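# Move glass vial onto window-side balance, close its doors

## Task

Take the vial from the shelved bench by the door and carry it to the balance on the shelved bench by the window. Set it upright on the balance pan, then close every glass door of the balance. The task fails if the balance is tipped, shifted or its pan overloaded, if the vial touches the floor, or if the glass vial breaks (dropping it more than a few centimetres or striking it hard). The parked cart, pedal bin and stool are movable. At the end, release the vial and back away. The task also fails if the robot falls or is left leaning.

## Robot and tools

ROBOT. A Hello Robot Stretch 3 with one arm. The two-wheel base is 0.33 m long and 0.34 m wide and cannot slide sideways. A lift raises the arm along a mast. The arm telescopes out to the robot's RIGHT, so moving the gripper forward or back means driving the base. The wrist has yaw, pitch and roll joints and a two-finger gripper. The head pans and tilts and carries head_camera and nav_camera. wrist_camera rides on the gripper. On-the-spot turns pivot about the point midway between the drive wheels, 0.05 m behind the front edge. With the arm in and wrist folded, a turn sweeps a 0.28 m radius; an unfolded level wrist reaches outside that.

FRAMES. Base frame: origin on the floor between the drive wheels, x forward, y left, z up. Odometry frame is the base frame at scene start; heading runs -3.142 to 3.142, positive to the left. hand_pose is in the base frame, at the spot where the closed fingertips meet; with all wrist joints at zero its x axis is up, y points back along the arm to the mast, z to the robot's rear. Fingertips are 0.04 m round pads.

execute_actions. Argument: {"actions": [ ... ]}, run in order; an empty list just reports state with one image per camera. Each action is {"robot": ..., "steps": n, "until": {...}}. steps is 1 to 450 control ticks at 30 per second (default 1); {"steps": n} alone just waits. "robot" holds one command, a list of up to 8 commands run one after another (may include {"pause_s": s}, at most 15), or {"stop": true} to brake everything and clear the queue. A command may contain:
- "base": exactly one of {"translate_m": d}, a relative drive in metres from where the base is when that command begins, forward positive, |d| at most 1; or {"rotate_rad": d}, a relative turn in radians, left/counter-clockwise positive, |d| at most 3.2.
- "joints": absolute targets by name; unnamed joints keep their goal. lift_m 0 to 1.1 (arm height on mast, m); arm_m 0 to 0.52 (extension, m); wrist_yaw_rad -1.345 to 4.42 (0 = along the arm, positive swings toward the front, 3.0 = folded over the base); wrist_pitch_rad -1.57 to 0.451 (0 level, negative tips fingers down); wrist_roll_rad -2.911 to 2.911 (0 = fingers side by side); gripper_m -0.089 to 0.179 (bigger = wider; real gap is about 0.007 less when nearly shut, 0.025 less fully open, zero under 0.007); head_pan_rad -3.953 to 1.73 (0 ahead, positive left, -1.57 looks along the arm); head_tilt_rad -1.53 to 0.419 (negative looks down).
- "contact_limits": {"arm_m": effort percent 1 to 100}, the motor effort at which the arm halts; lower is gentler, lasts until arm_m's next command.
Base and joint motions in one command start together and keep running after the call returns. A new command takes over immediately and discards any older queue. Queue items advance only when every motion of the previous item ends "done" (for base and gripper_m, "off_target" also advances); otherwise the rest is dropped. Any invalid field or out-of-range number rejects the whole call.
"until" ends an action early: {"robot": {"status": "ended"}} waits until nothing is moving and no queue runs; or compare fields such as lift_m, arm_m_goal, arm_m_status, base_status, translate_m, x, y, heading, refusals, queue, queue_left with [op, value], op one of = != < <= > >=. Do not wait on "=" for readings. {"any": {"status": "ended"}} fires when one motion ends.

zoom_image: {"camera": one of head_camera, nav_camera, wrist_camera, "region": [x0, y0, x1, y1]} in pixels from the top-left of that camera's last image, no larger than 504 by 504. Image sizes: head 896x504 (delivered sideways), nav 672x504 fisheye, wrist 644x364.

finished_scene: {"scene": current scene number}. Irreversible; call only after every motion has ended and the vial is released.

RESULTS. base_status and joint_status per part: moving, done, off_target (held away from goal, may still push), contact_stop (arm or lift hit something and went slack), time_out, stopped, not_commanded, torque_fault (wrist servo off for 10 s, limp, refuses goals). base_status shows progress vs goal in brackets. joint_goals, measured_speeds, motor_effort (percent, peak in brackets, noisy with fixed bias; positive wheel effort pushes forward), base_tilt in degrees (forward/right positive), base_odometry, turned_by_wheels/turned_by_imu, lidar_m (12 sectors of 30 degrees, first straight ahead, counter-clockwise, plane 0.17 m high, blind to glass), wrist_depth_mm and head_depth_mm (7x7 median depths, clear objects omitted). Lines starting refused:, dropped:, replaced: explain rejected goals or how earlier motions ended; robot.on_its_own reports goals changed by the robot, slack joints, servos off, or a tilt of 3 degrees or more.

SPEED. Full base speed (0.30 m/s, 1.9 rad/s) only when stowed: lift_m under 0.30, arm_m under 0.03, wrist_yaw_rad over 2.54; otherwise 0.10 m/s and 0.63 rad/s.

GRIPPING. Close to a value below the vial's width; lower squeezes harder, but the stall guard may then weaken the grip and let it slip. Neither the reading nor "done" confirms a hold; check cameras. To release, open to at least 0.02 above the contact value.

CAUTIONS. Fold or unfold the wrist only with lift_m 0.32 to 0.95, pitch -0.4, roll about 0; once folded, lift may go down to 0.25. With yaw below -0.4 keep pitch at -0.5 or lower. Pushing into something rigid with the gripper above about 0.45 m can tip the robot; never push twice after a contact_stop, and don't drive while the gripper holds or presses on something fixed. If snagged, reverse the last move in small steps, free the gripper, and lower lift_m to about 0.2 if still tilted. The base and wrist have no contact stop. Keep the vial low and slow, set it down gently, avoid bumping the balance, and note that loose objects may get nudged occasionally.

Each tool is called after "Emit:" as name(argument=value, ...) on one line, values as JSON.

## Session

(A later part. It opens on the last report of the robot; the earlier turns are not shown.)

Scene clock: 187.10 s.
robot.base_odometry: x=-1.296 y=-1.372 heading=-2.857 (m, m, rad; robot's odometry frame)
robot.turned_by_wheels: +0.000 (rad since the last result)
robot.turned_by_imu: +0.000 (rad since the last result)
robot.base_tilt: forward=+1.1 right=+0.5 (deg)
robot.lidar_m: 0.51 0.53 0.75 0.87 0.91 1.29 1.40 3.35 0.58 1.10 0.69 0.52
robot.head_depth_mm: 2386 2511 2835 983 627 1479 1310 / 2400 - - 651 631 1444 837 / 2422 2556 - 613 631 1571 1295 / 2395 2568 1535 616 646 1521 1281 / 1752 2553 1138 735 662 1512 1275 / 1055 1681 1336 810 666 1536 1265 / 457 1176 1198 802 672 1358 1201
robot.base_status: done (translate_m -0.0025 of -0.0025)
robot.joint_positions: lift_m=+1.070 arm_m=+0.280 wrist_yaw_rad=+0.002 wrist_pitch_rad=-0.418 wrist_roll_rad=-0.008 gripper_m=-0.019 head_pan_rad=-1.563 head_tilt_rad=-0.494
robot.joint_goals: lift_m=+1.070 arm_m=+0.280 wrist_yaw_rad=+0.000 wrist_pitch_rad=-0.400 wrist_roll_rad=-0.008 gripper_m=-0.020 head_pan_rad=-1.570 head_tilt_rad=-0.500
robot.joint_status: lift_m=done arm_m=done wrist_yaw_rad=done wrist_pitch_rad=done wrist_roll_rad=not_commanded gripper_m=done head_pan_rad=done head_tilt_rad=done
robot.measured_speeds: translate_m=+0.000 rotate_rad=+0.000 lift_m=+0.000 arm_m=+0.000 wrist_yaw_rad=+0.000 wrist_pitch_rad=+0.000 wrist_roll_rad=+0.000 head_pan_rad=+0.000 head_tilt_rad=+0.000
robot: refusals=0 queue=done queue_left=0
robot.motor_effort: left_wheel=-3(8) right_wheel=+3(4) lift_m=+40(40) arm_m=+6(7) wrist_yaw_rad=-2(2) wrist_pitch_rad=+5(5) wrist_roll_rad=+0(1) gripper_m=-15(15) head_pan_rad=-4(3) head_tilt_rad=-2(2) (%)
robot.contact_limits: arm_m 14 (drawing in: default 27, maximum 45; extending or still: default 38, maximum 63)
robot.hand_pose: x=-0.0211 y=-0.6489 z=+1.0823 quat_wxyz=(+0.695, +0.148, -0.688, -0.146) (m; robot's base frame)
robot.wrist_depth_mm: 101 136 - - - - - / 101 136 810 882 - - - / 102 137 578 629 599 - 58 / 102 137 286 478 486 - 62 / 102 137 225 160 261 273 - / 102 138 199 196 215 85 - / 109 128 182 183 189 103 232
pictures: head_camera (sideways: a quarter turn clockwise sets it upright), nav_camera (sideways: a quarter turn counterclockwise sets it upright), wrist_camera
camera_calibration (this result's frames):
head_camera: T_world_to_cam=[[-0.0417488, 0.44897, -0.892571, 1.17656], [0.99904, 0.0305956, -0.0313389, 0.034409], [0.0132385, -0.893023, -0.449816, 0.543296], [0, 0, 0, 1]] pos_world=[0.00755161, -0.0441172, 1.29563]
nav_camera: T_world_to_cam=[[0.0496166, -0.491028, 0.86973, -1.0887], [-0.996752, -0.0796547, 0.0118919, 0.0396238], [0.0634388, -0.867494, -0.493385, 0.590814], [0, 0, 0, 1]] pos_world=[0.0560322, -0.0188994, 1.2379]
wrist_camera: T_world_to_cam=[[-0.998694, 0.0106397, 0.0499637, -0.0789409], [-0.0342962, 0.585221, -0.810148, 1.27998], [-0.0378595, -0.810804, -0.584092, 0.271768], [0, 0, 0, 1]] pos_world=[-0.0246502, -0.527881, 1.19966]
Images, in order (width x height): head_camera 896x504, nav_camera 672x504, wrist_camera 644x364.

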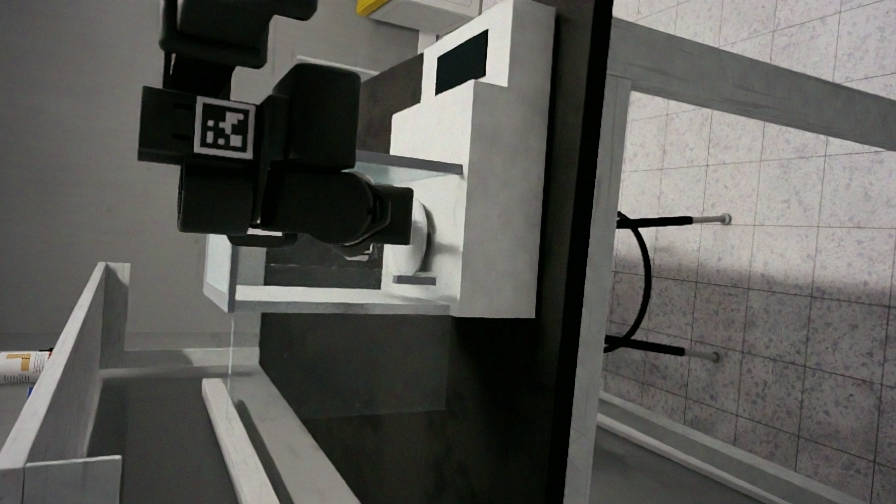

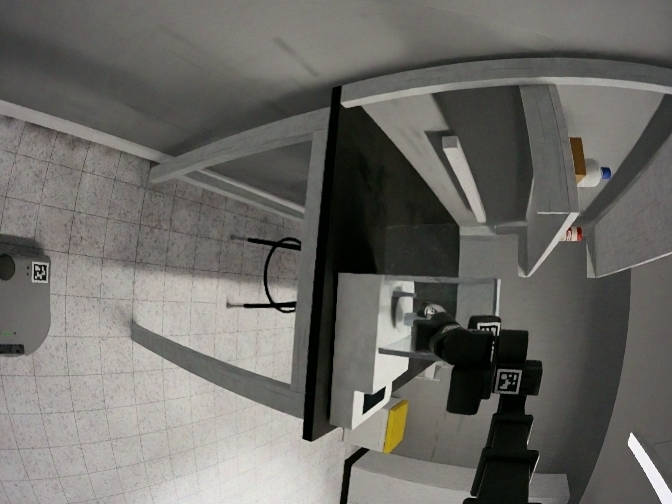

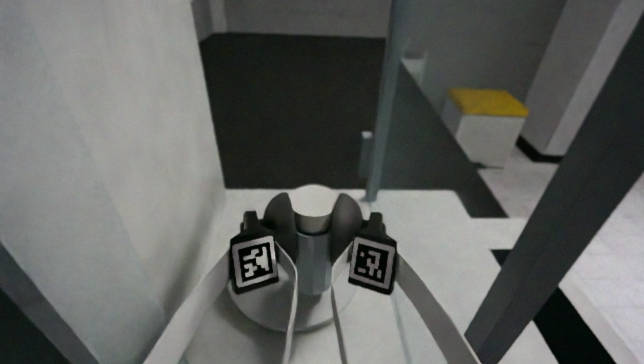

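Emit:
execute_actions(actions=[{"robot": [{"joints": {"arm_m": 0.29}, "contact_limits": {"arm_m": 14}}, {"joints": {"lift_m": 1.062}}], "steps": 150, "until": {"robot": {"status": "ended"}}}])

Scene clock: 196.57 s.
robot.base_odometry: x=-1.296 y=-1.372 heading=-2.857 (m, m, rad; robot's odometry frame)
robot.turned_by_wheels: +0.000 (rad since the last result)
robot.turned_by_imu: +0.000 (rad since the last result)
robot.base_tilt: forward=+1.2 right=+0.6 (deg)
robot.lidar_m: 0.51 0.53 0.75 0.87 0.92 1.29 1.40 3.37 0.58 1.10 0.70 0.52
robot.head_depth_mm: 2367 2529 2818 988 626 1463 1307 / 2391 2519 1142 655 630 1447 839 / 2412 2536 - 612 631 1573 1294 / 2400 2565 1402 617 646 1513 1285 / 1765 2539 1138 738 661 1506 1274 / 1060 1690 1333 812 664 1543 1274 / 458 1179 1199 800 668 1359 1201
robot.base_status: done (translate_m -0.0025 of -0.0025)
robot.joint_positions: lift_m=+1.062 arm_m=+0.290 wrist_yaw_rad=+0.002 wrist_pitch_rad=-0.418 wrist_roll_rad=-0.008 gripper_m=-0.019 head_pan_rad=-1.563 head_tilt_rad=-0.494
robot.joint_goals: lift_m=+1.062 arm_m=+0.290 wrist_yaw_rad=+0.000 wrist_pitch_rad=-0.400 wrist_roll_rad=-0.008 gripper_m=-0.020 head_pan_rad=-1.570 head_tilt_rad=-0.500
robot.joint_status: lift_m=done arm_m=done wrist_yaw_rad=done wrist_pitch_rad=done wrist_roll_rad=not_commanded gripper_m=done head_pan_rad=done head_tilt_rad=done
robot.measured_speeds: translate_m=+0.000 rotate_rad=+0.000 lift_m=+0.000 arm_m=+0.000 wrist_yaw_rad=+0.000 wrist_pitch_rad=+0.000 wrist_roll_rad=+0.000 head_pan_rad=+0.000 head_tilt_rad=+0.000
robot: refusals=0 queue=done queue_left=0
robot.motor_effort: left_wheel=-3(3) right_wheel=+2(3) lift_m=+24(42) arm_m=+6(5) wrist_yaw_rad=-2(1) wrist_pitch_rad=+5(5) wrist_roll_rad=+0(0) gripper_m=-16(15) head_pan_rad=-4(4) head_tilt_rad=-2(2) (%)
robot.contact_limits: arm_m 14 (drawing in: default 27, maximum 45; extending or still: default 38, maximum 63)
robot.hand_pose: x=-0.0211 y=-0.6589 z=+1.0749 quat_wxyz=(+0.695, +0.148, -0.688, -0.146) (m; robot's base frame)
robot.wrist_depth_mm: 101 136 - - - - - / 101 136 827 862 964 - - / 101 136 563 603 592 - - / 101 137 283 466 471 - - / 101 137 227 159 253 297 58 / 102 138 189 187 206 207 66 / 102 127 174 176 182 85 216
pictures: head_camera (sideways: a quarter turn clockwise sets it upright), nav_camera (sideways: a quarter turn counterclockwise sets it upright), wrist_camera
camera_calibration (this result's frames):
head_camera: T_world_to_cam=[[-0.0417487, 0.44897, -0.892571, 1.17656], [0.99904, 0.0305954, -0.0313389, 0.034409], [0.0132383, -0.893023, -0.449816, 0.543296], [0, 0, 0, 1]] pos_world=[0.0075516, -0.0441172, 1.29563]
nav_camera: T_world_to_cam=[[0.0496165, -0.491028, 0.86973, -1.0887], [-0.996752, -0.0796544, 0.0118919, 0.0396237], [0.0634386, -0.867495, -0.493385, 0.590813], [0, 0, 0, 1]] pos_world=[0.0560322, -0.0188995, 1.2379]
wrist_camera: T_world_to_cam=[[-0.998694, 0.0106397, 0.0499636, -0.0784653], [-0.0342962, 0.585221, -0.810148, 1.27985], [-0.0378595, -0.810804, -0.584092, 0.259348], [0, 0, 0, 1]] pos_world=[-0.0246502, -0.537879, 1.19227]
Images, in order (width x height): head_camera 896x504, nav_camera 672x504, wrist_camera 644x364.

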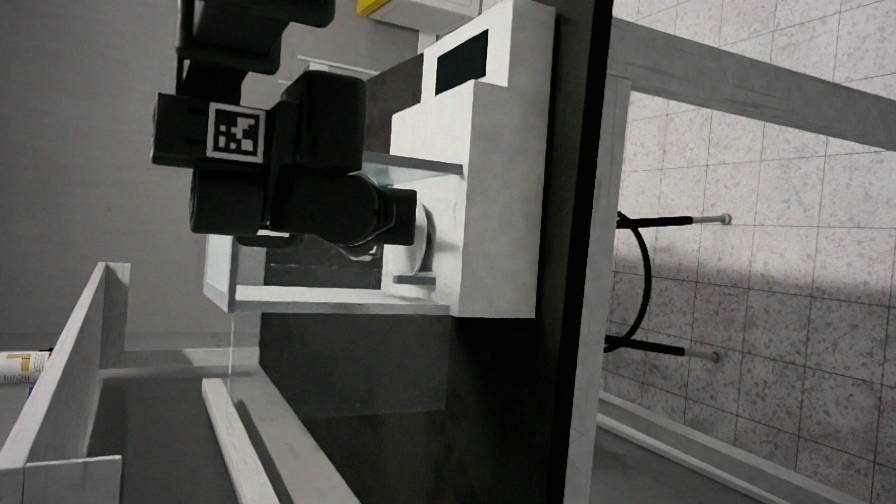

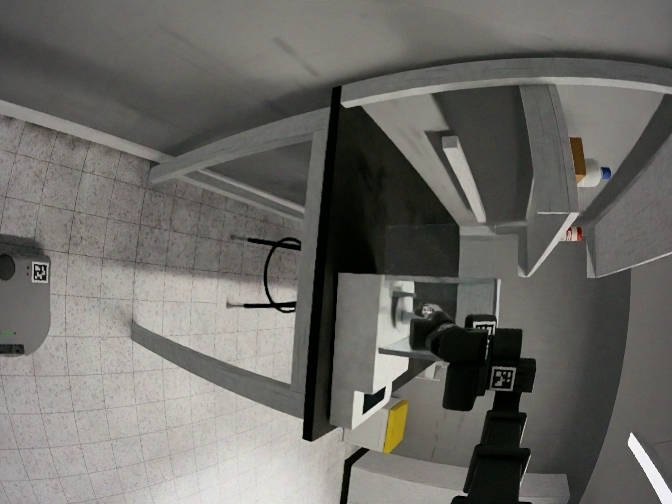

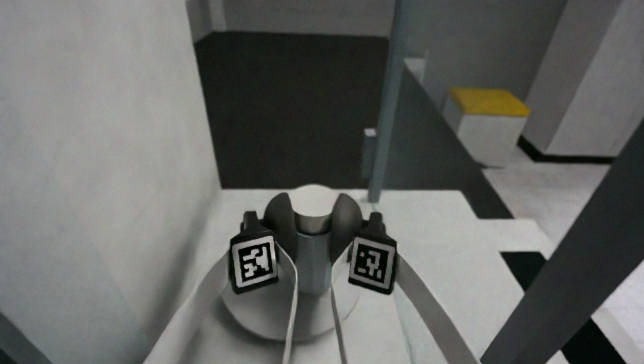

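Emit:
execute_actions(actions=[{"robot": [{"joints": {"lift_m": 1.06}}, {"joints": {"gripper_m": 0.056}}, {"pause_s": 0.3}], "steps": 150, "until": {"robot": {"status": "ended"}}}])

Scene clock: 202.20 s.
robot.base_odometry: x=-1.296 y=-1.372 heading=-2.857 (m, m, rad; robot's odometry frame)
robot.turned_by_wheels: +0.000 (rad since the last result)
robot.turned_by_imu: +0.000 (rad since the last result)
robot.base_tilt: forward=+0.9 right=+0.5 (deg)
robot.lidar_m: 0.51 0.53 0.75 0.87 0.91 1.29 1.41 3.38 0.58 1.10 0.70 0.52
robot.head_depth_mm: 2383 2502 2871 988 627 1474 1314 / 2376 2508 1918 654 630 1443 836 / 2424 2544 - 612 631 1579 1287 / 2388 2566 1459 616 646 1523 1287 / 1762 2534 1140 738 662 1503 1279 / 1051 1693 1323 811 666 1531 1268 / 458 1173 1194 800 669 1359 1206
robot.base_status: done (translate_m -0.0025 of -0.0025)
robot.joint_positions: lift_m=+1.060 arm_m=+0.290 wrist_yaw_rad=+0.002 wrist_pitch_rad=-0.418 wrist_roll_rad=-0.008 gripper_m=+0.056 head_pan_rad=-1.563 head_tilt_rad=-0.494
robot.joint_goals: lift_m=+1.060 arm_m=+0.290 wrist_yaw_rad=+0.000 wrist_pitch_rad=-0.400 wrist_roll_rad=-0.008 gripper_m=+0.056 head_pan_rad=-1.570 head_tilt_rad=-0.500
robot.joint_status: lift_m=done arm_m=done wrist_yaw_rad=done wrist_pitch_rad=done wrist_roll_rad=not_commanded gripper_m=done head_pan_rad=done head_tilt_rad=done
robot.measured_speeds: translate_m=+0.000 rotate_rad=+0.000 lift_m=+0.000 arm_m=+0.000 wrist_yaw_rad=+0.000 wrist_pitch_rad=+0.000 wrist_roll_rad=+0.000 head_pan_rad=+0.000 head_tilt_rad=+0.000
robot: refusals=0 queue=done queue_left=0
robot.motor_effort: left_wheel=-3(4) right_wheel=+3(3) lift_m=+23(25) arm_m=+6(6) wrist_yaw_rad=-1(1) wrist_pitch_rad=+5(5) wrist_roll_rad=+0(0) gripper_m=+1(79) head_pan_rad=-4(5) head_tilt_rad=-3(2) (%)
robot.contact_limits: arm_m 14 (drawing in: default 27, maximum 45; extending or still: default 38, maximum 63)
robot.hand_pose: x=-0.0211 y=-0.6590 z=+1.0731 quat_wxyz=(+0.695, +0.148, -0.688, -0.146) (m; robot's base frame)
robot.wrist_depth_mm: 101 136 - - - - - / 101 137 830 859 958 - - / 102 137 558 605 585 - - / 102 137 285 465 483 - - / 102 138 219 168 250 297 58 / 102 127 189 185 202 208 65 / 102 127 173 173 181 80 213
pictures: head_camera (sideways: a quarter turn clockwise sets it upright), nav_camera (sideways: a quarter turn counterclockwise sets it upright), wrist_camera
camera_calibration (this result's frames):
head_camera: T_world_to_cam=[[-0.0417488, 0.44897, -0.892571, 1.17656], [0.99904, 0.0305956, -0.0313389, 0.034409], [0.0132385, -0.893023, -0.449816, 0.543296], [0, 0, 0, 1]] pos_world=[0.00755161, -0.0441172, 1.29563]
nav_camera: T_world_to_cam=[[0.0496166, -0.491028, 0.86973, -1.0887], [-0.996752, -0.0796547, 0.0118919, 0.0396237], [0.0634388, -0.867495, -0.493385, 0.590813], [0, 0, 0, 1]] pos_world=[0.0560322, -0.0188995, 1.2379]
wrist_camera: T_world_to_cam=[[-0.998694, 0.0106812, 0.0499545, -0.0783376], [-0.0342947, 0.584575, -0.810615, 1.27853], [-0.0378605, -0.81127, -0.583445, 0.257215], [0, 0, 0, 1]] pos_world=[-0.0246504, -0.537886, 1.19038]
Images, in order (width x height): head_camera 896x504, nav_camera 672x504, wrist_camera 644x364.

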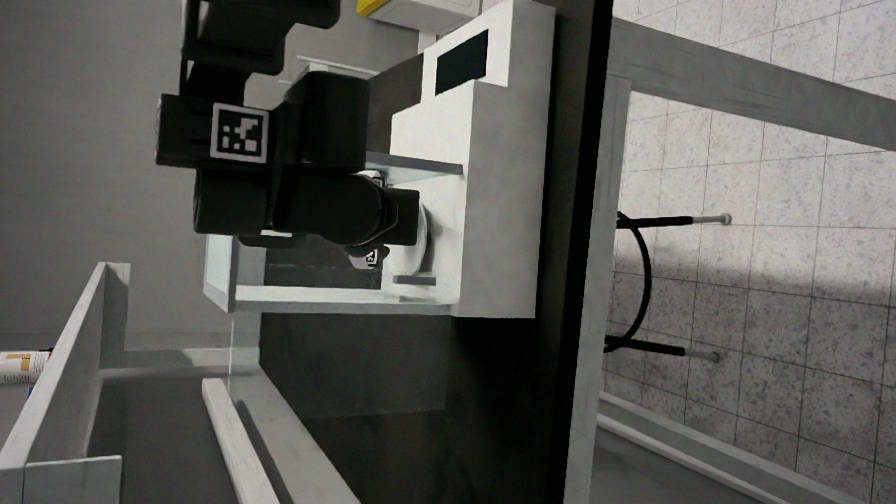

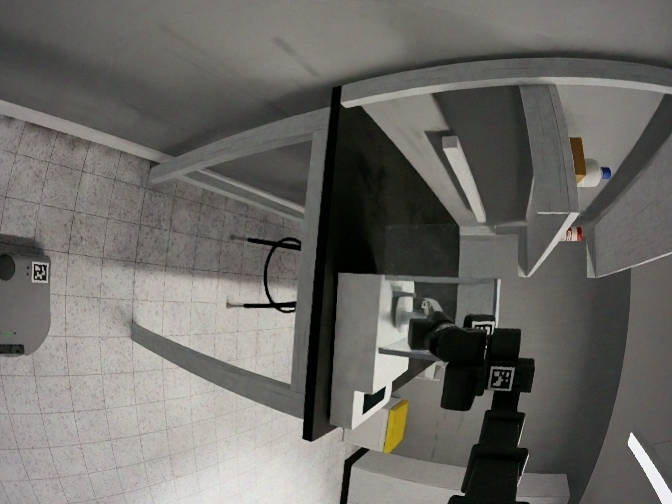

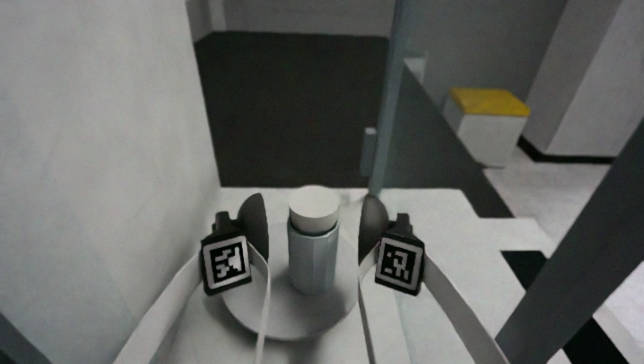

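Emit:
execute_actions(actions=[{"robot": [{"joints": {"arm_m": 0.252, "gripper_m": 0.05}, "contact_limits": {"arm_m": 12}}, {"joints": {"gripper_m": 0.0}}, {"joints": {"arm_m": 0.13}, "contact_limits": {"arm_m": 12}}], "steps": 200, "until": {"robot": {"status": "ended"}}}])

Scene clock: 211.73 s.
robot.base_odometry: x=-1.296 y=-1.372 heading=-2.857 (m, m, rad; robot's odometry frame)
robot.turned_by_wheels: +0.000 (rad since the last result)
robot.turned_by_imu: +0.000 (rad since the last result)
robot.base_tilt: forward=+1.3 right=+0.5 (deg)
robot.lidar_m: 0.51 0.53 0.75 0.87 0.91 1.29 1.40 3.37 0.58 1.10 0.70 0.52
robot.head_depth_mm: 2376 2517 - - 627 1469 1315 / 2397 2531 - - 632 1457 839 / 2396 2570 - - 632 1579 1291 / 2410 2580 1530 617 648 1502 1279 / 1769 2568 1141 738 662 1511 1283 / 1058 1670 1340 813 664 1547 1268 / 458 1184 1197 798 670 1357 1204
robot.base_status: done (translate_m -0.0025 of -0.0025)
robot.joint_positions: lift_m=+1.060 arm_m=+0.130 wrist_yaw_rad=+0.002 wrist_pitch_rad=-0.418 wrist_roll_rad=-0.008 gripper_m=+0.000 head_pan_rad=-1.563 head_tilt_rad=-0.494
robot.joint_goals: lift_m=+1.060 arm_m=+0.130 wrist_yaw_rad=+0.000 wrist_pitch_rad=-0.400 wrist_roll_rad=-0.008 gripper_m=+0.000 head_pan_rad=-1.570 head_tilt_rad=-0.500
robot.joint_status: lift_m=done arm_m=done wrist_yaw_rad=done wrist_pitch_rad=done wrist_roll_rad=not_commanded gripper_m=done head_pan_rad=done head_tilt_rad=done
robot.measured_speeds: translate_m=+0.000 rotate_rad=+0.000 lift_m=+0.000 arm_m=+0.000 wrist_yaw_rad=+0.000 wrist_pitch_rad=+0.000 wrist_roll_rad=+0.000 head_pan_rad=+0.000 head_tilt_rad=+0.000
robot: refusals=0 queue=done queue_left=0
robot.motor_effort: left_wheel=-3(4) right_wheel=+3(3) lift_m=+22(23) arm_m=-5(4) wrist_yaw_rad=-1(1) wrist_pitch_rad=+5(5) wrist_roll_rad=+0(1) gripper_m=-2(82) head_pan_rad=-4(5) head_tilt_rad=-2(2) (%)
robot.contact_limits: arm_m 12 (drawing in: default 27, maximum 45; extending or still: default 38, maximum 63)
robot.hand_pose: x=-0.0211 y=-0.4998 z=+1.0731 quat_wxyz=(+0.695, +0.148, -0.688, -0.146) (m; robot's base frame)
robot.wrist_depth_mm: 553 753 299 - - - - / 596 766 299 865 - - - / 555 589 303 353 422 - - / 450 451 273 302 295 - - / 365 376 265 - 267 304 - / 307 311 307 301 304 308 - / 287 287 291 289 285 291 -
pictures: head_camera (sideways: a quarter turn clockwise sets it upright), nav_camera (sideways: a quarter turn counterclockwise sets it upright), wrist_camera
camera_calibration (this result's frames):
head_camera: T_world_to_cam=[[-0.0417489, 0.448997, -0.892557, 1.17654], [0.99904, 0.0305963, -0.0313382, 0.0344081], [0.0132382, -0.893009, -0.449843, 0.543332], [0, 0, 0, 1]] pos_world=[0.00755159, -0.044117, 1.29563]
nav_camera: T_world_to_cam=[[0.0496167, -0.491055, 0.869715, -1.08868], [-0.996752, -0.0796548, 0.0118897, 0.0396266], [0.0634385, -0.867479, -0.493412, 0.590848], [0, 0, 0, 1]] pos_world=[0.0560322, -0.0188975, 1.2379]
wrist_camera: T_world_to_cam=[[-0.998693, 0.0107777, 0.0499535, -0.0800101], [-0.0342374, 0.584578, -0.810615, 1.18547], [-0.0379383, -0.811266, -0.583445, 0.386359], [0, 0, 0, 1]] pos_world=[-0.0246604, -0.378697, 1.19038]
Images, in order (width x height): head_camera 896x504, nav_camera 672x504, wrist_camera 644x364.

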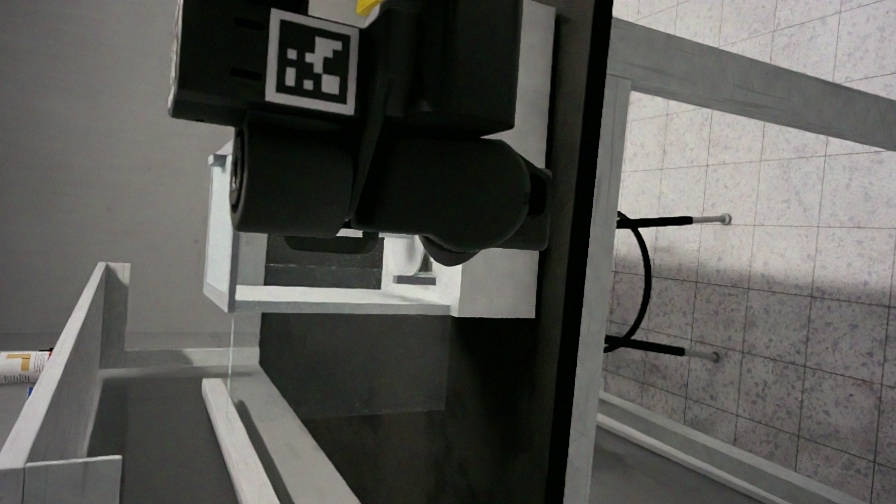

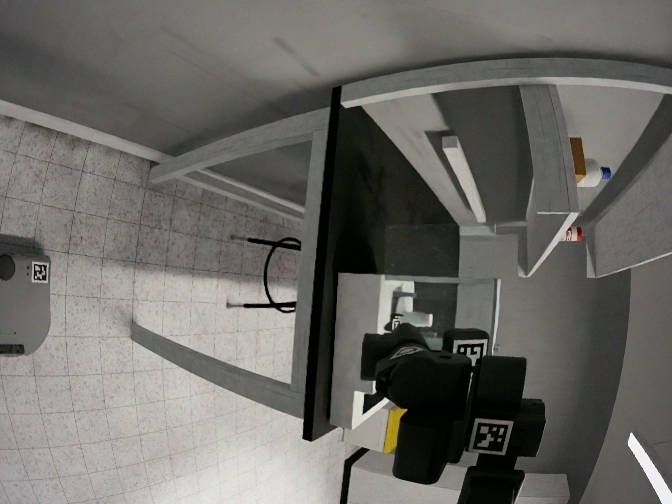

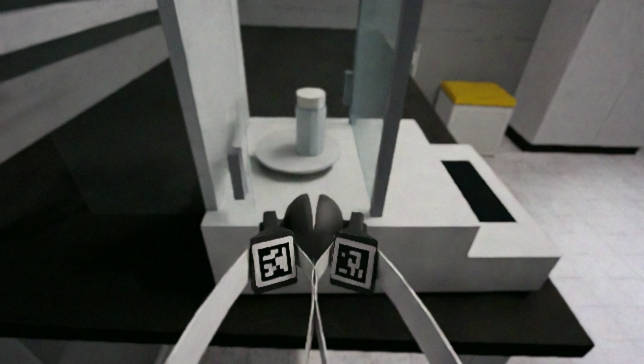

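Emit:
execute_actions(actions=[{"robot": [{"base": {"translate_m": 0.095}}, {"joints": {"arm_m": 0.188}, "contact_limits": {"arm_m": 11}}], "steps": 200, "until": {"robot": {"status": "ended"}}}])

Scene clock: 220.00 s.
robot.base_odometry: x=-1.387 y=-1.398 heading=-2.857 (m, m, rad; robot's odometry frame)
robot.turned_by_wheels: +0.000 (rad since the last result)
robot.turned_by_imu: +0.000 (rad since the last result)
robot.base_tilt: forward=+1.1 right=+0.5 (deg)
robot.lidar_m: 0.41 0.43 0.61 0.87 0.91 1.28 1.49 3.35 0.62 1.06 0.57 0.43
robot.head_depth_mm: 2376 2514 2782 611 630 1493 831 / 2378 2515 - 610 632 1598 1295 / 2418 2578 - 614 634 1530 1295 / 2379 2610 1334 791 661 1519 1281 / 515 2059 1364 823 669 1506 1281 / 448 1366 1263 809 669 1452 1263 / 452 1000 995 800 678 1194 961
robot.base_status: done (translate_m +0.0950 of +0.0950)
robot.joint_positions: lift_m=+1.060 arm_m=+0.188 wrist_yaw_rad=+0.002 wrist_pitch_rad=-0.418 wrist_roll_rad=-0.008 gripper_m=+0.000 head_pan_rad=-1.563 head_tilt_rad=-0.494
robot.joint_goals: lift_m=+1.060 arm_m=+0.188 wrist_yaw_rad=+0.000 wrist_pitch_rad=-0.400 wrist_roll_rad=-0.008 gripper_m=+0.000 head_pan_rad=-1.570 head_tilt_rad=-0.500
robot.joint_status: lift_m=done arm_m=done wrist_yaw_rad=done wrist_pitch_rad=done wrist_roll_rad=not_commanded gripper_m=done head_pan_rad=done head_tilt_rad=done
robot.measured_speeds: translate_m=+0.000 rotate_rad=+0.000 lift_m=+0.000 arm_m=+0.000 wrist_yaw_rad=+0.000 wrist_pitch_rad=+0.000 wrist_roll_rad=+0.000 head_pan_rad=+0.000 head_tilt_rad=+0.000
robot: refusals=0 queue=done queue_left=0
robot.motor_effort: left_wheel=-3(4) right_wheel=+3(7) lift_m=+23(22) arm_m=+6(6) wrist_yaw_rad=+0(1) wrist_pitch_rad=+5(5) wrist_roll_rad=+0(0) gripper_m=-1(2) head_pan_rad=-4(4) head_tilt_rad=-1(2) (%)
robot.contact_limits: arm_m 11 (drawing in: default 27, maximum 45; extending or still: default 38, maximum 63)
robot.hand_pose: x=-0.0211 y=-0.5570 z=+1.0731 quat_wxyz=(+0.695, +0.148, -0.688, -0.146) (m; robot's base frame)
robot.wrist_depth_mm: 443 645 - - - - - / 470 721 852 730 879 - - / 482 588 597 575 375 - - / 441 453 454 313 272 311 - / 367 373 379 - 242 243 275 / 311 312 311 222 221 221 227 / 268 272 273 264 249 258 264
pictures: head_camera (sideways: a quarter turn clockwise sets it upright), nav_camera (sideways: a quarter turn counterclockwise sets it upright), wrist_camera
camera_calibration (this result's frames):
head_camera: T_world_to_cam=[[-0.0417481, 0.448998, -0.892557, 1.17654], [0.99904, 0.0305946, -0.0313382, 0.034408], [0.0132366, -0.893009, -0.449844, 0.543333], [0, 0, 0, 1]] pos_world=[0.00755152, -0.044117, 1.29563]
nav_camera: T_world_to_cam=[[0.0496158, -0.491056, 0.869714, -1.08868], [-0.996752, -0.079653, 0.0118896, 0.0396267], [0.0634369, -0.867479, -0.493413, 0.590849], [0, 0, 0, 1]] pos_world=[0.0560322, -0.0188975, 1.2379]
wrist_camera: T_world_to_cam=[[-0.998693, 0.0108068, 0.0499536, -0.0793841], [-0.0342204, 0.584579, -0.810615, 1.2189], [-0.037962, -0.811265, -0.583445, 0.339965], [0, 0, 0, 1]] pos_world=[-0.0246634, -0.435885, 1.19038]
Images, in order (width x height): head_camera 896x504, nav_camera 672x504, wrist_camera 644x364.

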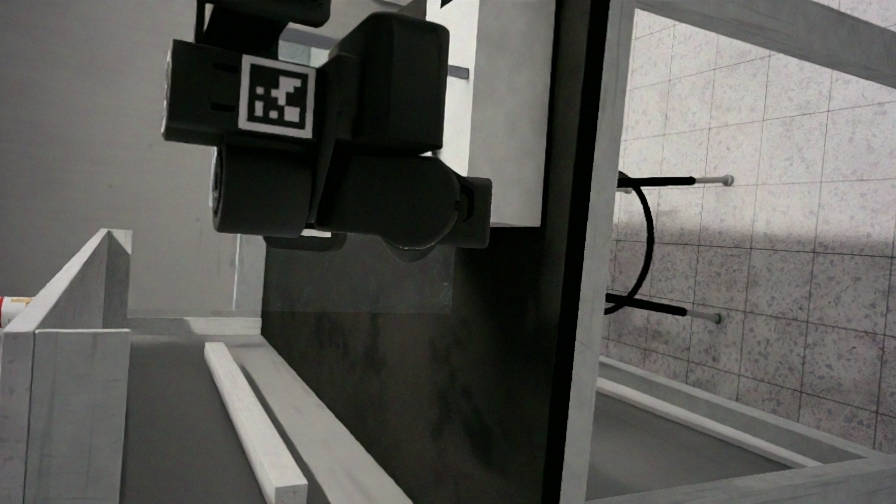

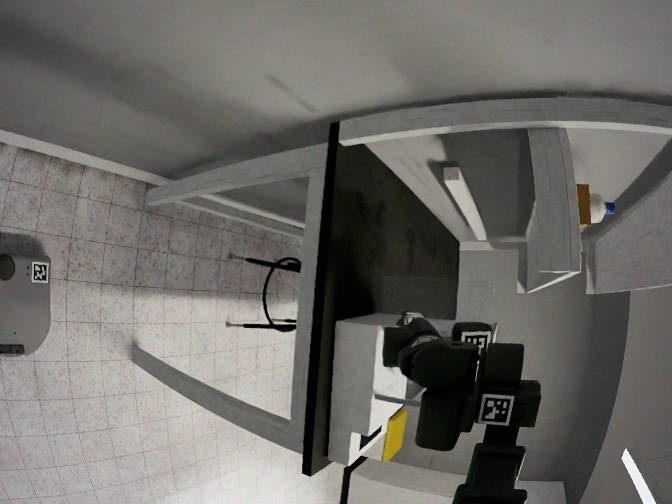

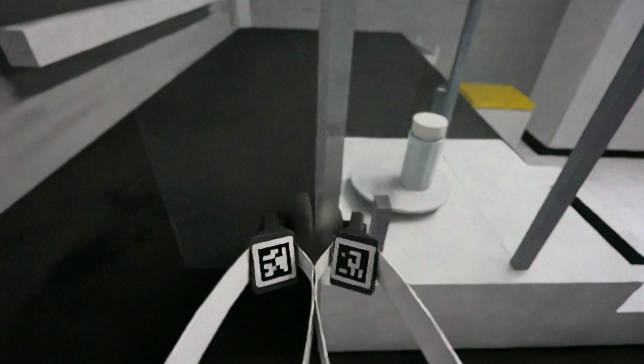

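Emit:
execute_actions(actions=[])

Scene clock: 227.37 s.
robot.base_odometry: x=-1.387 y=-1.398 heading=-2.857 (m, m, rad; robot's odometry frame)
robot.turned_by_wheels: +0.000 (rad since the last result)
robot.turned_by_imu: +0.000 (rad since the last result)
robot.base_tilt: forward=+1.2 right=+0.5 (deg)
robot.lidar_m: 0.41 0.43 0.61 0.87 0.91 1.28 1.49 3.36 0.62 1.06 0.57 0.43
robot.head_depth_mm: 2390 2534 2751 610 628 1503 835 / 2405 2503 - 609 631 1592 1306 / 2406 2576 - 614 636 1532 1290 / 2364 2621 1330 789 664 1523 1289 / 514 2046 1367 821 672 1509 1278 / 448 1372 1261 810 670 1465 1256 / 452 1001 996 800 677 1187 963
robot.base_status: done (translate_m +0.0950 of +0.0950)
robot.joint_positions: lift_m=+1.060 arm_m=+0.188 wrist_yaw_rad=+0.002 wrist_pitch_rad=-0.418 wrist_roll_rad=-0.008 gripper_m=+0.000 head_pan_rad=-1.563 head_tilt_rad=-0.494
robot.joint_goals: lift_m=+1.060 arm_m=+0.188 wrist_yaw_rad=+0.000 wrist_pitch_rad=-0.400 wrist_roll_rad=-0.008 gripper_m=+0.000 head_pan_rad=-1.570 head_tilt_rad=-0.500
robot.joint_status: lift_m=done arm_m=done wrist_yaw_rad=done wrist_pitch_rad=done wrist_roll_rad=not_commanded gripper_m=done head_pan_rad=done head_tilt_rad=done
robot.measured_speeds: translate_m=+0.000 rotate_rad=+0.000 lift_m=+0.000 arm_m=+0.000 wrist_yaw_rad=+0.000 wrist_pitch_rad=+0.000 wrist_roll_rad=+0.000 head_pan_rad=+0.000 head_tilt_rad=+0.000
robot: refusals=0 queue=done queue_left=0
robot.motor_effort: left_wheel=-4(3) right_wheel=+3(3) lift_m=+23(23) arm_m=+6(6) wrist_yaw_rad=-1(1) wrist_pitch_rad=+5(5) wrist_roll_rad=+0(0) gripper_m=-2(2) head_pan_rad=-5(3) head_tilt_rad=-1(0) (%)
robot.contact_limits: arm_m 11 (drawing in: default 27, maximum 45; extending or still: default 38, maximum 63)
robot.hand_pose: x=-0.0211 y=-0.5570 z=+1.0731 quat_wxyz=(+0.695, +0.148, -0.688, -0.146) (m; robot's base frame)
robot.wrist_depth_mm: 446 644 - - - - - / 477 696 852 717 864 - - / 489 591 586 561 375 - - / 448 450 454 308 271 313 - / 367 372 380 - 241 240 275 / 312 317 310 224 220 221 227 / 270 273 271 261 251 259 263
pictures: head_camera (sideways: a quarter turn clockwise sets it upright), nav_camera (sideways: a quarter turn counterclockwise sets it upright), wrist_camera
camera_calibration (this result's frames):
head_camera: T_world_to_cam=[[-0.0417481, 0.448998, -0.892557, 1.17654], [0.99904, 0.0305947, -0.0313382, 0.034408], [0.0132367, -0.893009, -0.449844, 0.543333], [0, 0, 0, 1]] pos_world=[0.00755152, -0.044117, 1.29563]
nav_camera: T_world_to_cam=[[0.0496159, -0.491056, 0.869714, -1.08868], [-0.996752, -0.0796532, 0.0118896, 0.0396267], [0.063437, -0.867479, -0.493413, 0.590849], [0, 0, 0, 1]] pos_world=[0.0560322, -0.0188975, 1.2379]
wrist_camera: T_world_to_cam=[[-0.998693, 0.010807, 0.0499536, -0.0793841], [-0.0342203, 0.584579, -0.810615, 1.2189], [-0.0379621, -0.811265, -0.583445, 0.339965], [0, 0, 0, 1]] pos_world=[-0.0246634, -0.435885, 1.19038]
Images, in order (width x height): head_camera 896x504, nav_camera 672x504, wrist_camera 644x364.

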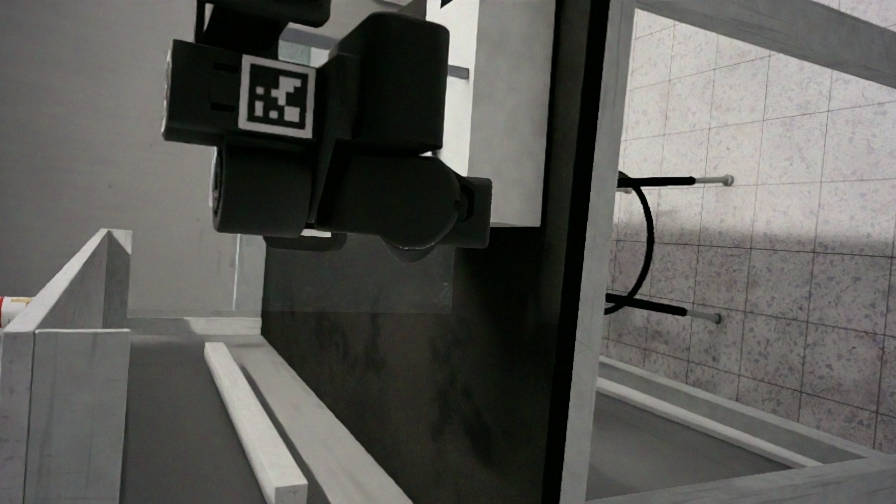

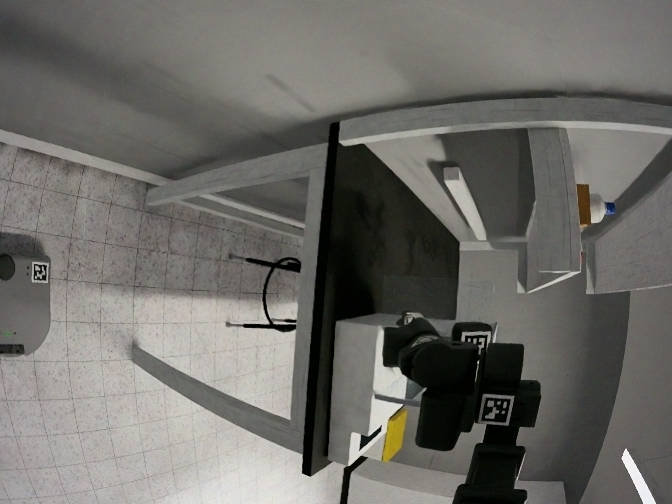

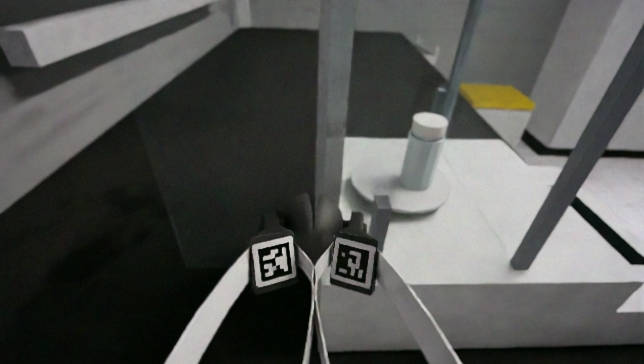

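Emit:
execute_actions(actions=[{"robot": {"joints": {"arm_m": 0.196}, "contact_limits": {"arm_m": 11}}, "steps": 90, "until": {"robot": {"status": "ended"}}}])

Scene clock: 228.63 s.
robot.base_odometry: x=-1.387 y=-1.398 heading=-2.857 (m, m, rad; robot's odometry frame)
robot.turned_by_wheels: +0.000 (rad since the last result)
robot.turned_by_imu: +0.000 (rad since the last result)
robot.base_tilt: forward=+0.9 right=+0.6 (deg)
robot.lidar_m: 0.41 0.43 0.61 0.87 0.91 1.28 1.50 3.36 0.62 1.06 0.57 0.43
robot.head_depth_mm: 2407 2506 2765 613 633 1500 833 / 2392 2531 - 611 632 1590 1307 / 2408 2584 - 615 635 1526 1290 / 2353 2620 1339 790 664 1519 1289 / 515 2055 1366 826 670 1510 1273 / 449 1298 1258 814 669 1456 1266 / 452 1002 996 803 678 1195 961
robot.base_status: done (translate_m +0.0950 of +0.0950)
robot.joint_positions: lift_m=+1.060 arm_m=+0.194 wrist_yaw_rad=+0.002 wrist_pitch_rad=-0.423 wrist_roll_rad=-0.008 gripper_m=+0.000 head_pan_rad=-1.563 head_tilt_rad=-0.494
robot.joint_goals: lift_m=+1.060 arm_m=+0.194 wrist_yaw_rad=+0.000 wrist_pitch_rad=-0.400 wrist_roll_rad=-0.008 gripper_m=+0.000 head_pan_rad=-1.570 head_tilt_rad=-0.500
robot.joint_status: lift_m=done arm_m=contact_stop wrist_yaw_rad=done wrist_pitch_rad=done wrist_roll_rad=not_commanded gripper_m=done head_pan_rad=done head_tilt_rad=done
robot.measured_speeds: translate_m=+0.000 rotate_rad=+0.000 lift_m=+0.000 arm_m=-0.002 wrist_yaw_rad=+0.000 wrist_pitch_rad=+0.000 wrist_roll_rad=+0.000 head_pan_rad=+0.000 head_tilt_rad=+0.000
robot: refusals=0 queue=dropped queue_left=0
robot.on_its_own: arm_m is slack since a contact_stop, until your next command for it
robot.motor_effort: left_wheel=-4(4) right_wheel=+3(3) lift_m=+22(23) arm_m=+2(13) wrist_yaw_rad=-1(0) wrist_pitch_rad=+7(7) wrist_roll_rad=+0(1) gripper_m=-2(1) head_pan_rad=-4(4) head_tilt_rad=-3(1) (%)
robot.contact_limits: arm_m 11 (drawing in: default 27, maximum 45; extending or still: default 38, maximum 63)
robot.hand_pose: x=-0.0211 y=-0.5629 z=+1.0720 quat_wxyz=(+0.695, +0.150, -0.688, -0.147) (m; robot's base frame)
robot.wrist_depth_mm: 442 627 - - - - - / 478 707 828 720 868 - - / 480 583 583 541 372 - - / 441 452 455 317 269 311 - / 367 367 377 - 240 248 264 / 310 317 316 216 218 218 221 / 270 271 275 259 243 250 252
pictures: head_camera (sideways: a quarter turn clockwise sets it upright), nav_camera (sideways: a quarter turn counterclockwise sets it upright), wrist_camera
camera_calibration (this result's frames):
head_camera: T_world_to_cam=[[-0.041749, 0.449118, -0.892496, 1.17646], [0.99904, 0.0305987, -0.0313351, 0.034404], [0.013236, -0.892948, -0.449965, 0.543489], [0, 0, 0, 1]] pos_world=[0.0075515, -0.0441162, 1.29562]
nav_camera: T_world_to_cam=[[0.0496167, -0.491173, 0.869648, -1.0886], [-0.996752, -0.0796545, 0.0118799, 0.0396393], [0.0634363, -0.867413, -0.493529, 0.591001], [0, 0, 0, 1]] pos_world=[0.0560321, -0.0188889, 1.2379]
wrist_camera: T_world_to_cam=[[-0.998693, 0.0105364, 0.0500154, -0.079479], [-0.0342404, 0.588599, -0.8077, 1.22061], [-0.0379493, -0.808356, -0.587469, 0.340451], [0, 0, 0, 1]] pos_world=[-0.0246612, -0.442404, 1.18986]
Images, in order (width x height): head_camera 896x504, nav_camera 672x504, wrist_camera 644x364.

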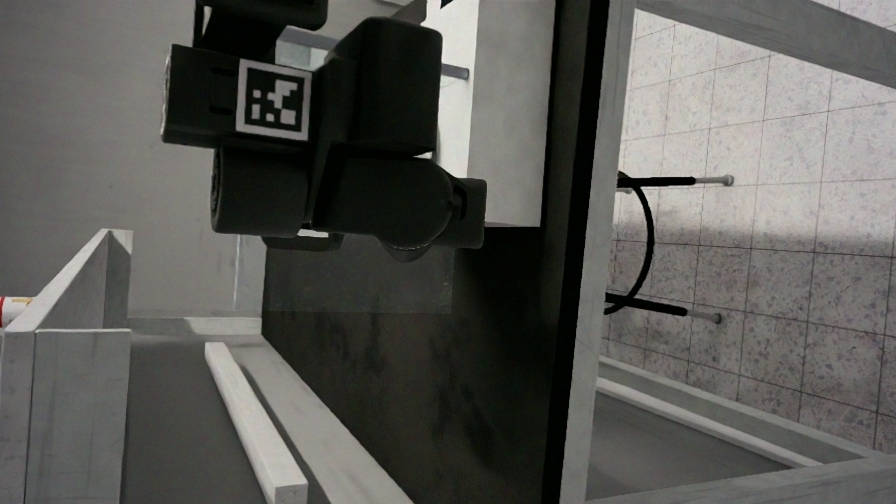

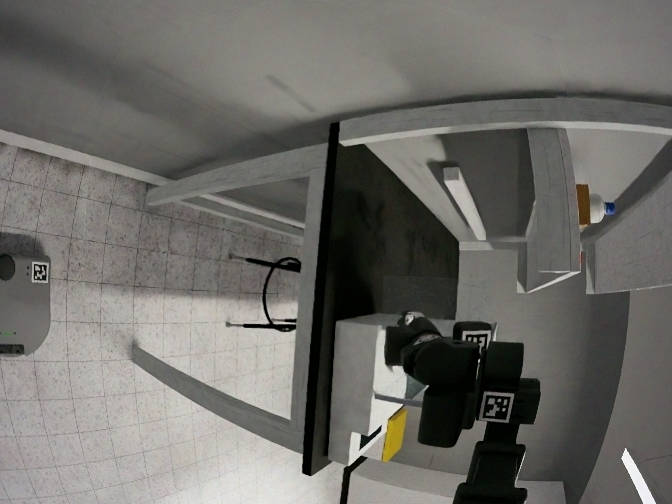

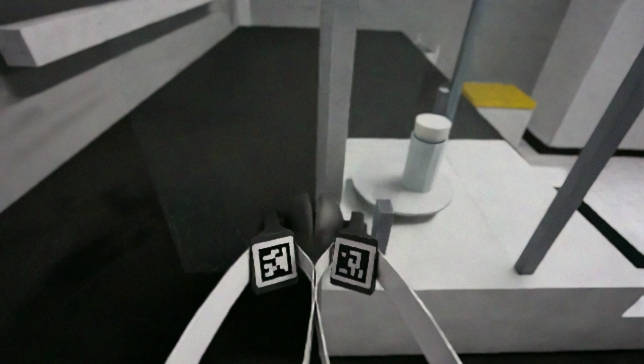

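Emit:
execute_actions(actions=[{"robot": [{"joints": {"arm_m": 0.190}, "contact_limits": {"arm_m": 12}}, {"base": {"translate_m": -0.06}}], "steps": 150, "until": {"robot": {"status": "ended"}}}])

Scene clock: 232.70 s.
robot.base_odometry: x=-1.330 y=-1.382 heading=-2.857 (m, m, rad; robot's odometry frame)
robot.turned_by_wheels: +0.000 (rad since the last result)
robot.turned_by_imu: +0.000 (rad since the last result)
robot.base_tilt: forward=+1.0 right=+0.5 (deg)
robot.lidar_m: 0.47 0.50 0.70 0.87 0.92 1.28 1.43 3.35 0.60 1.10 0.65 0.49
robot.head_depth_mm: 2394 2504 2784 658 626 717 1252 / 2418 2520 - 609 632 1590 879 / 2414 2561 - 614 632 1532 1301 / 2391 2570 1165 618 645 1528 1284 / 1612 2580 1358 823 667 1520 1275 / 556 1520 1341 812 666 1496 1267 / 449 1124 1119 801 674 1293 1198
robot.base_status: done (translate_m -0.0600 of -0.0600)
robot.joint_positions: lift_m=+1.060 arm_m=+0.190 wrist_yaw_rad=+0.003 wrist_pitch_rad=-0.419 wrist_roll_rad=-0.008 gripper_m=+0.000 head_pan_rad=-1.563 head_tilt_rad=-0.494
robot.joint_goals: lift_m=+1.060 arm_m=+0.190 wrist_yaw_rad=+0.000 wrist_pitch_rad=-0.400 wrist_roll_rad=-0.008 gripper_m=+0.000 head_pan_rad=-1.570 head_tilt_rad=-0.500
robot.joint_status: lift_m=done arm_m=done wrist_yaw_rad=done wrist_pitch_rad=done wrist_roll_rad=not_commanded gripper_m=done head_pan_rad=done head_tilt_rad=done
robot.measured_speeds: translate_m=+0.000 rotate_rad=+0.000 lift_m=+0.000 arm_m=+0.000 wrist_yaw_rad=+0.000 wrist_pitch_rad=+0.000 wrist_roll_rad=+0.000 head_pan_rad=+0.000 head_tilt_rad=+0.000
robot: refusals=0 queue=done queue_left=0
robot.motor_effort: left_wheel=-3(8) right_wheel=+2(3) lift_m=+23(22) arm_m=-5(8) wrist_yaw_rad=-1(2) wrist_pitch_rad=+6(7) wrist_roll_rad=+0(0) gripper_m=-3(3) head_pan_rad=-4(5) head_tilt_rad=-2(2) (%)
robot.contact_limits: arm_m 12 (drawing in: default 27, maximum 45; extending or still: default 38, maximum 63)
robot.hand_pose: x=-0.0208 y=-0.5596 z=+1.0727 quat_wxyz=(+0.695, +0.149, -0.688, -0.146) (m; robot's base frame)
robot.wrist_depth_mm: 498 754 159 - - - - / 557 761 190 879 951 - - / 539 574 238 371 601 - - / 441 452 285 277 307 357 - / 367 375 351 - 247 250 - / 313 315 304 212 217 220 257 / 267 275 260 240 247 251 257
pictures: head_camera (sideways: a quarter turn clockwise sets it upright), nav_camera (sideways: a quarter turn counterclockwise sets it upright), wrist_camera
camera_calibration (this result's frames):
head_camera: T_world_to_cam=[[-0.0417491, 0.449118, -0.892496, 1.17646], [0.99904, 0.030599, -0.0313351, 0.034404], [0.0132363, -0.892948, -0.449965, 0.543489], [0, 0, 0, 1]] pos_world=[0.00755152, -0.0441162, 1.29562]
nav_camera: T_world_to_cam=[[0.0496168, -0.491173, 0.869648, -1.0886], [-0.996752, -0.0796549, 0.0118799, 0.0396393], [0.0634366, -0.867413, -0.493529, 0.591001], [0, 0, 0, 1]] pos_world=[0.0560321, -0.0188889, 1.2379]
wrist_camera: T_world_to_cam=[[-0.998706, 0.00944679, 0.049973, -0.0798335], [-0.0349747, 0.585794, -0.809705, 1.21984], [-0.036923, -0.810405, -0.584705, 0.339517], [0, 0, 0, 1]] pos_world=[-0.0245307, -0.438672, 1.19021]
Images, in order (width x height): head_camera 896x504, nav_camera 672x504, wrist_camera 644x364.

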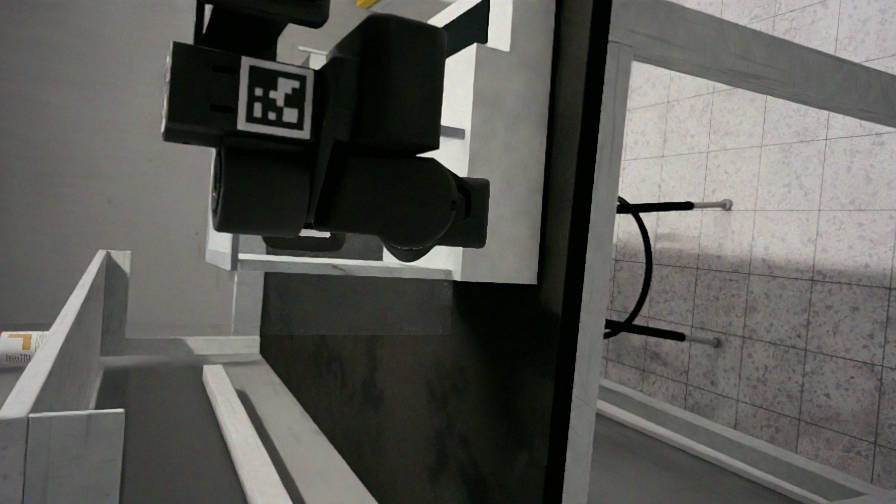

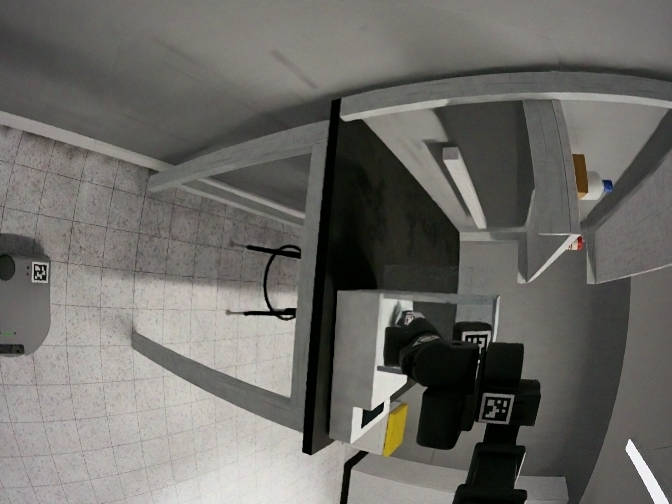

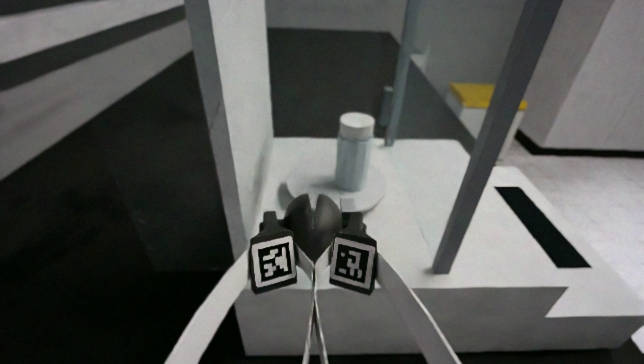

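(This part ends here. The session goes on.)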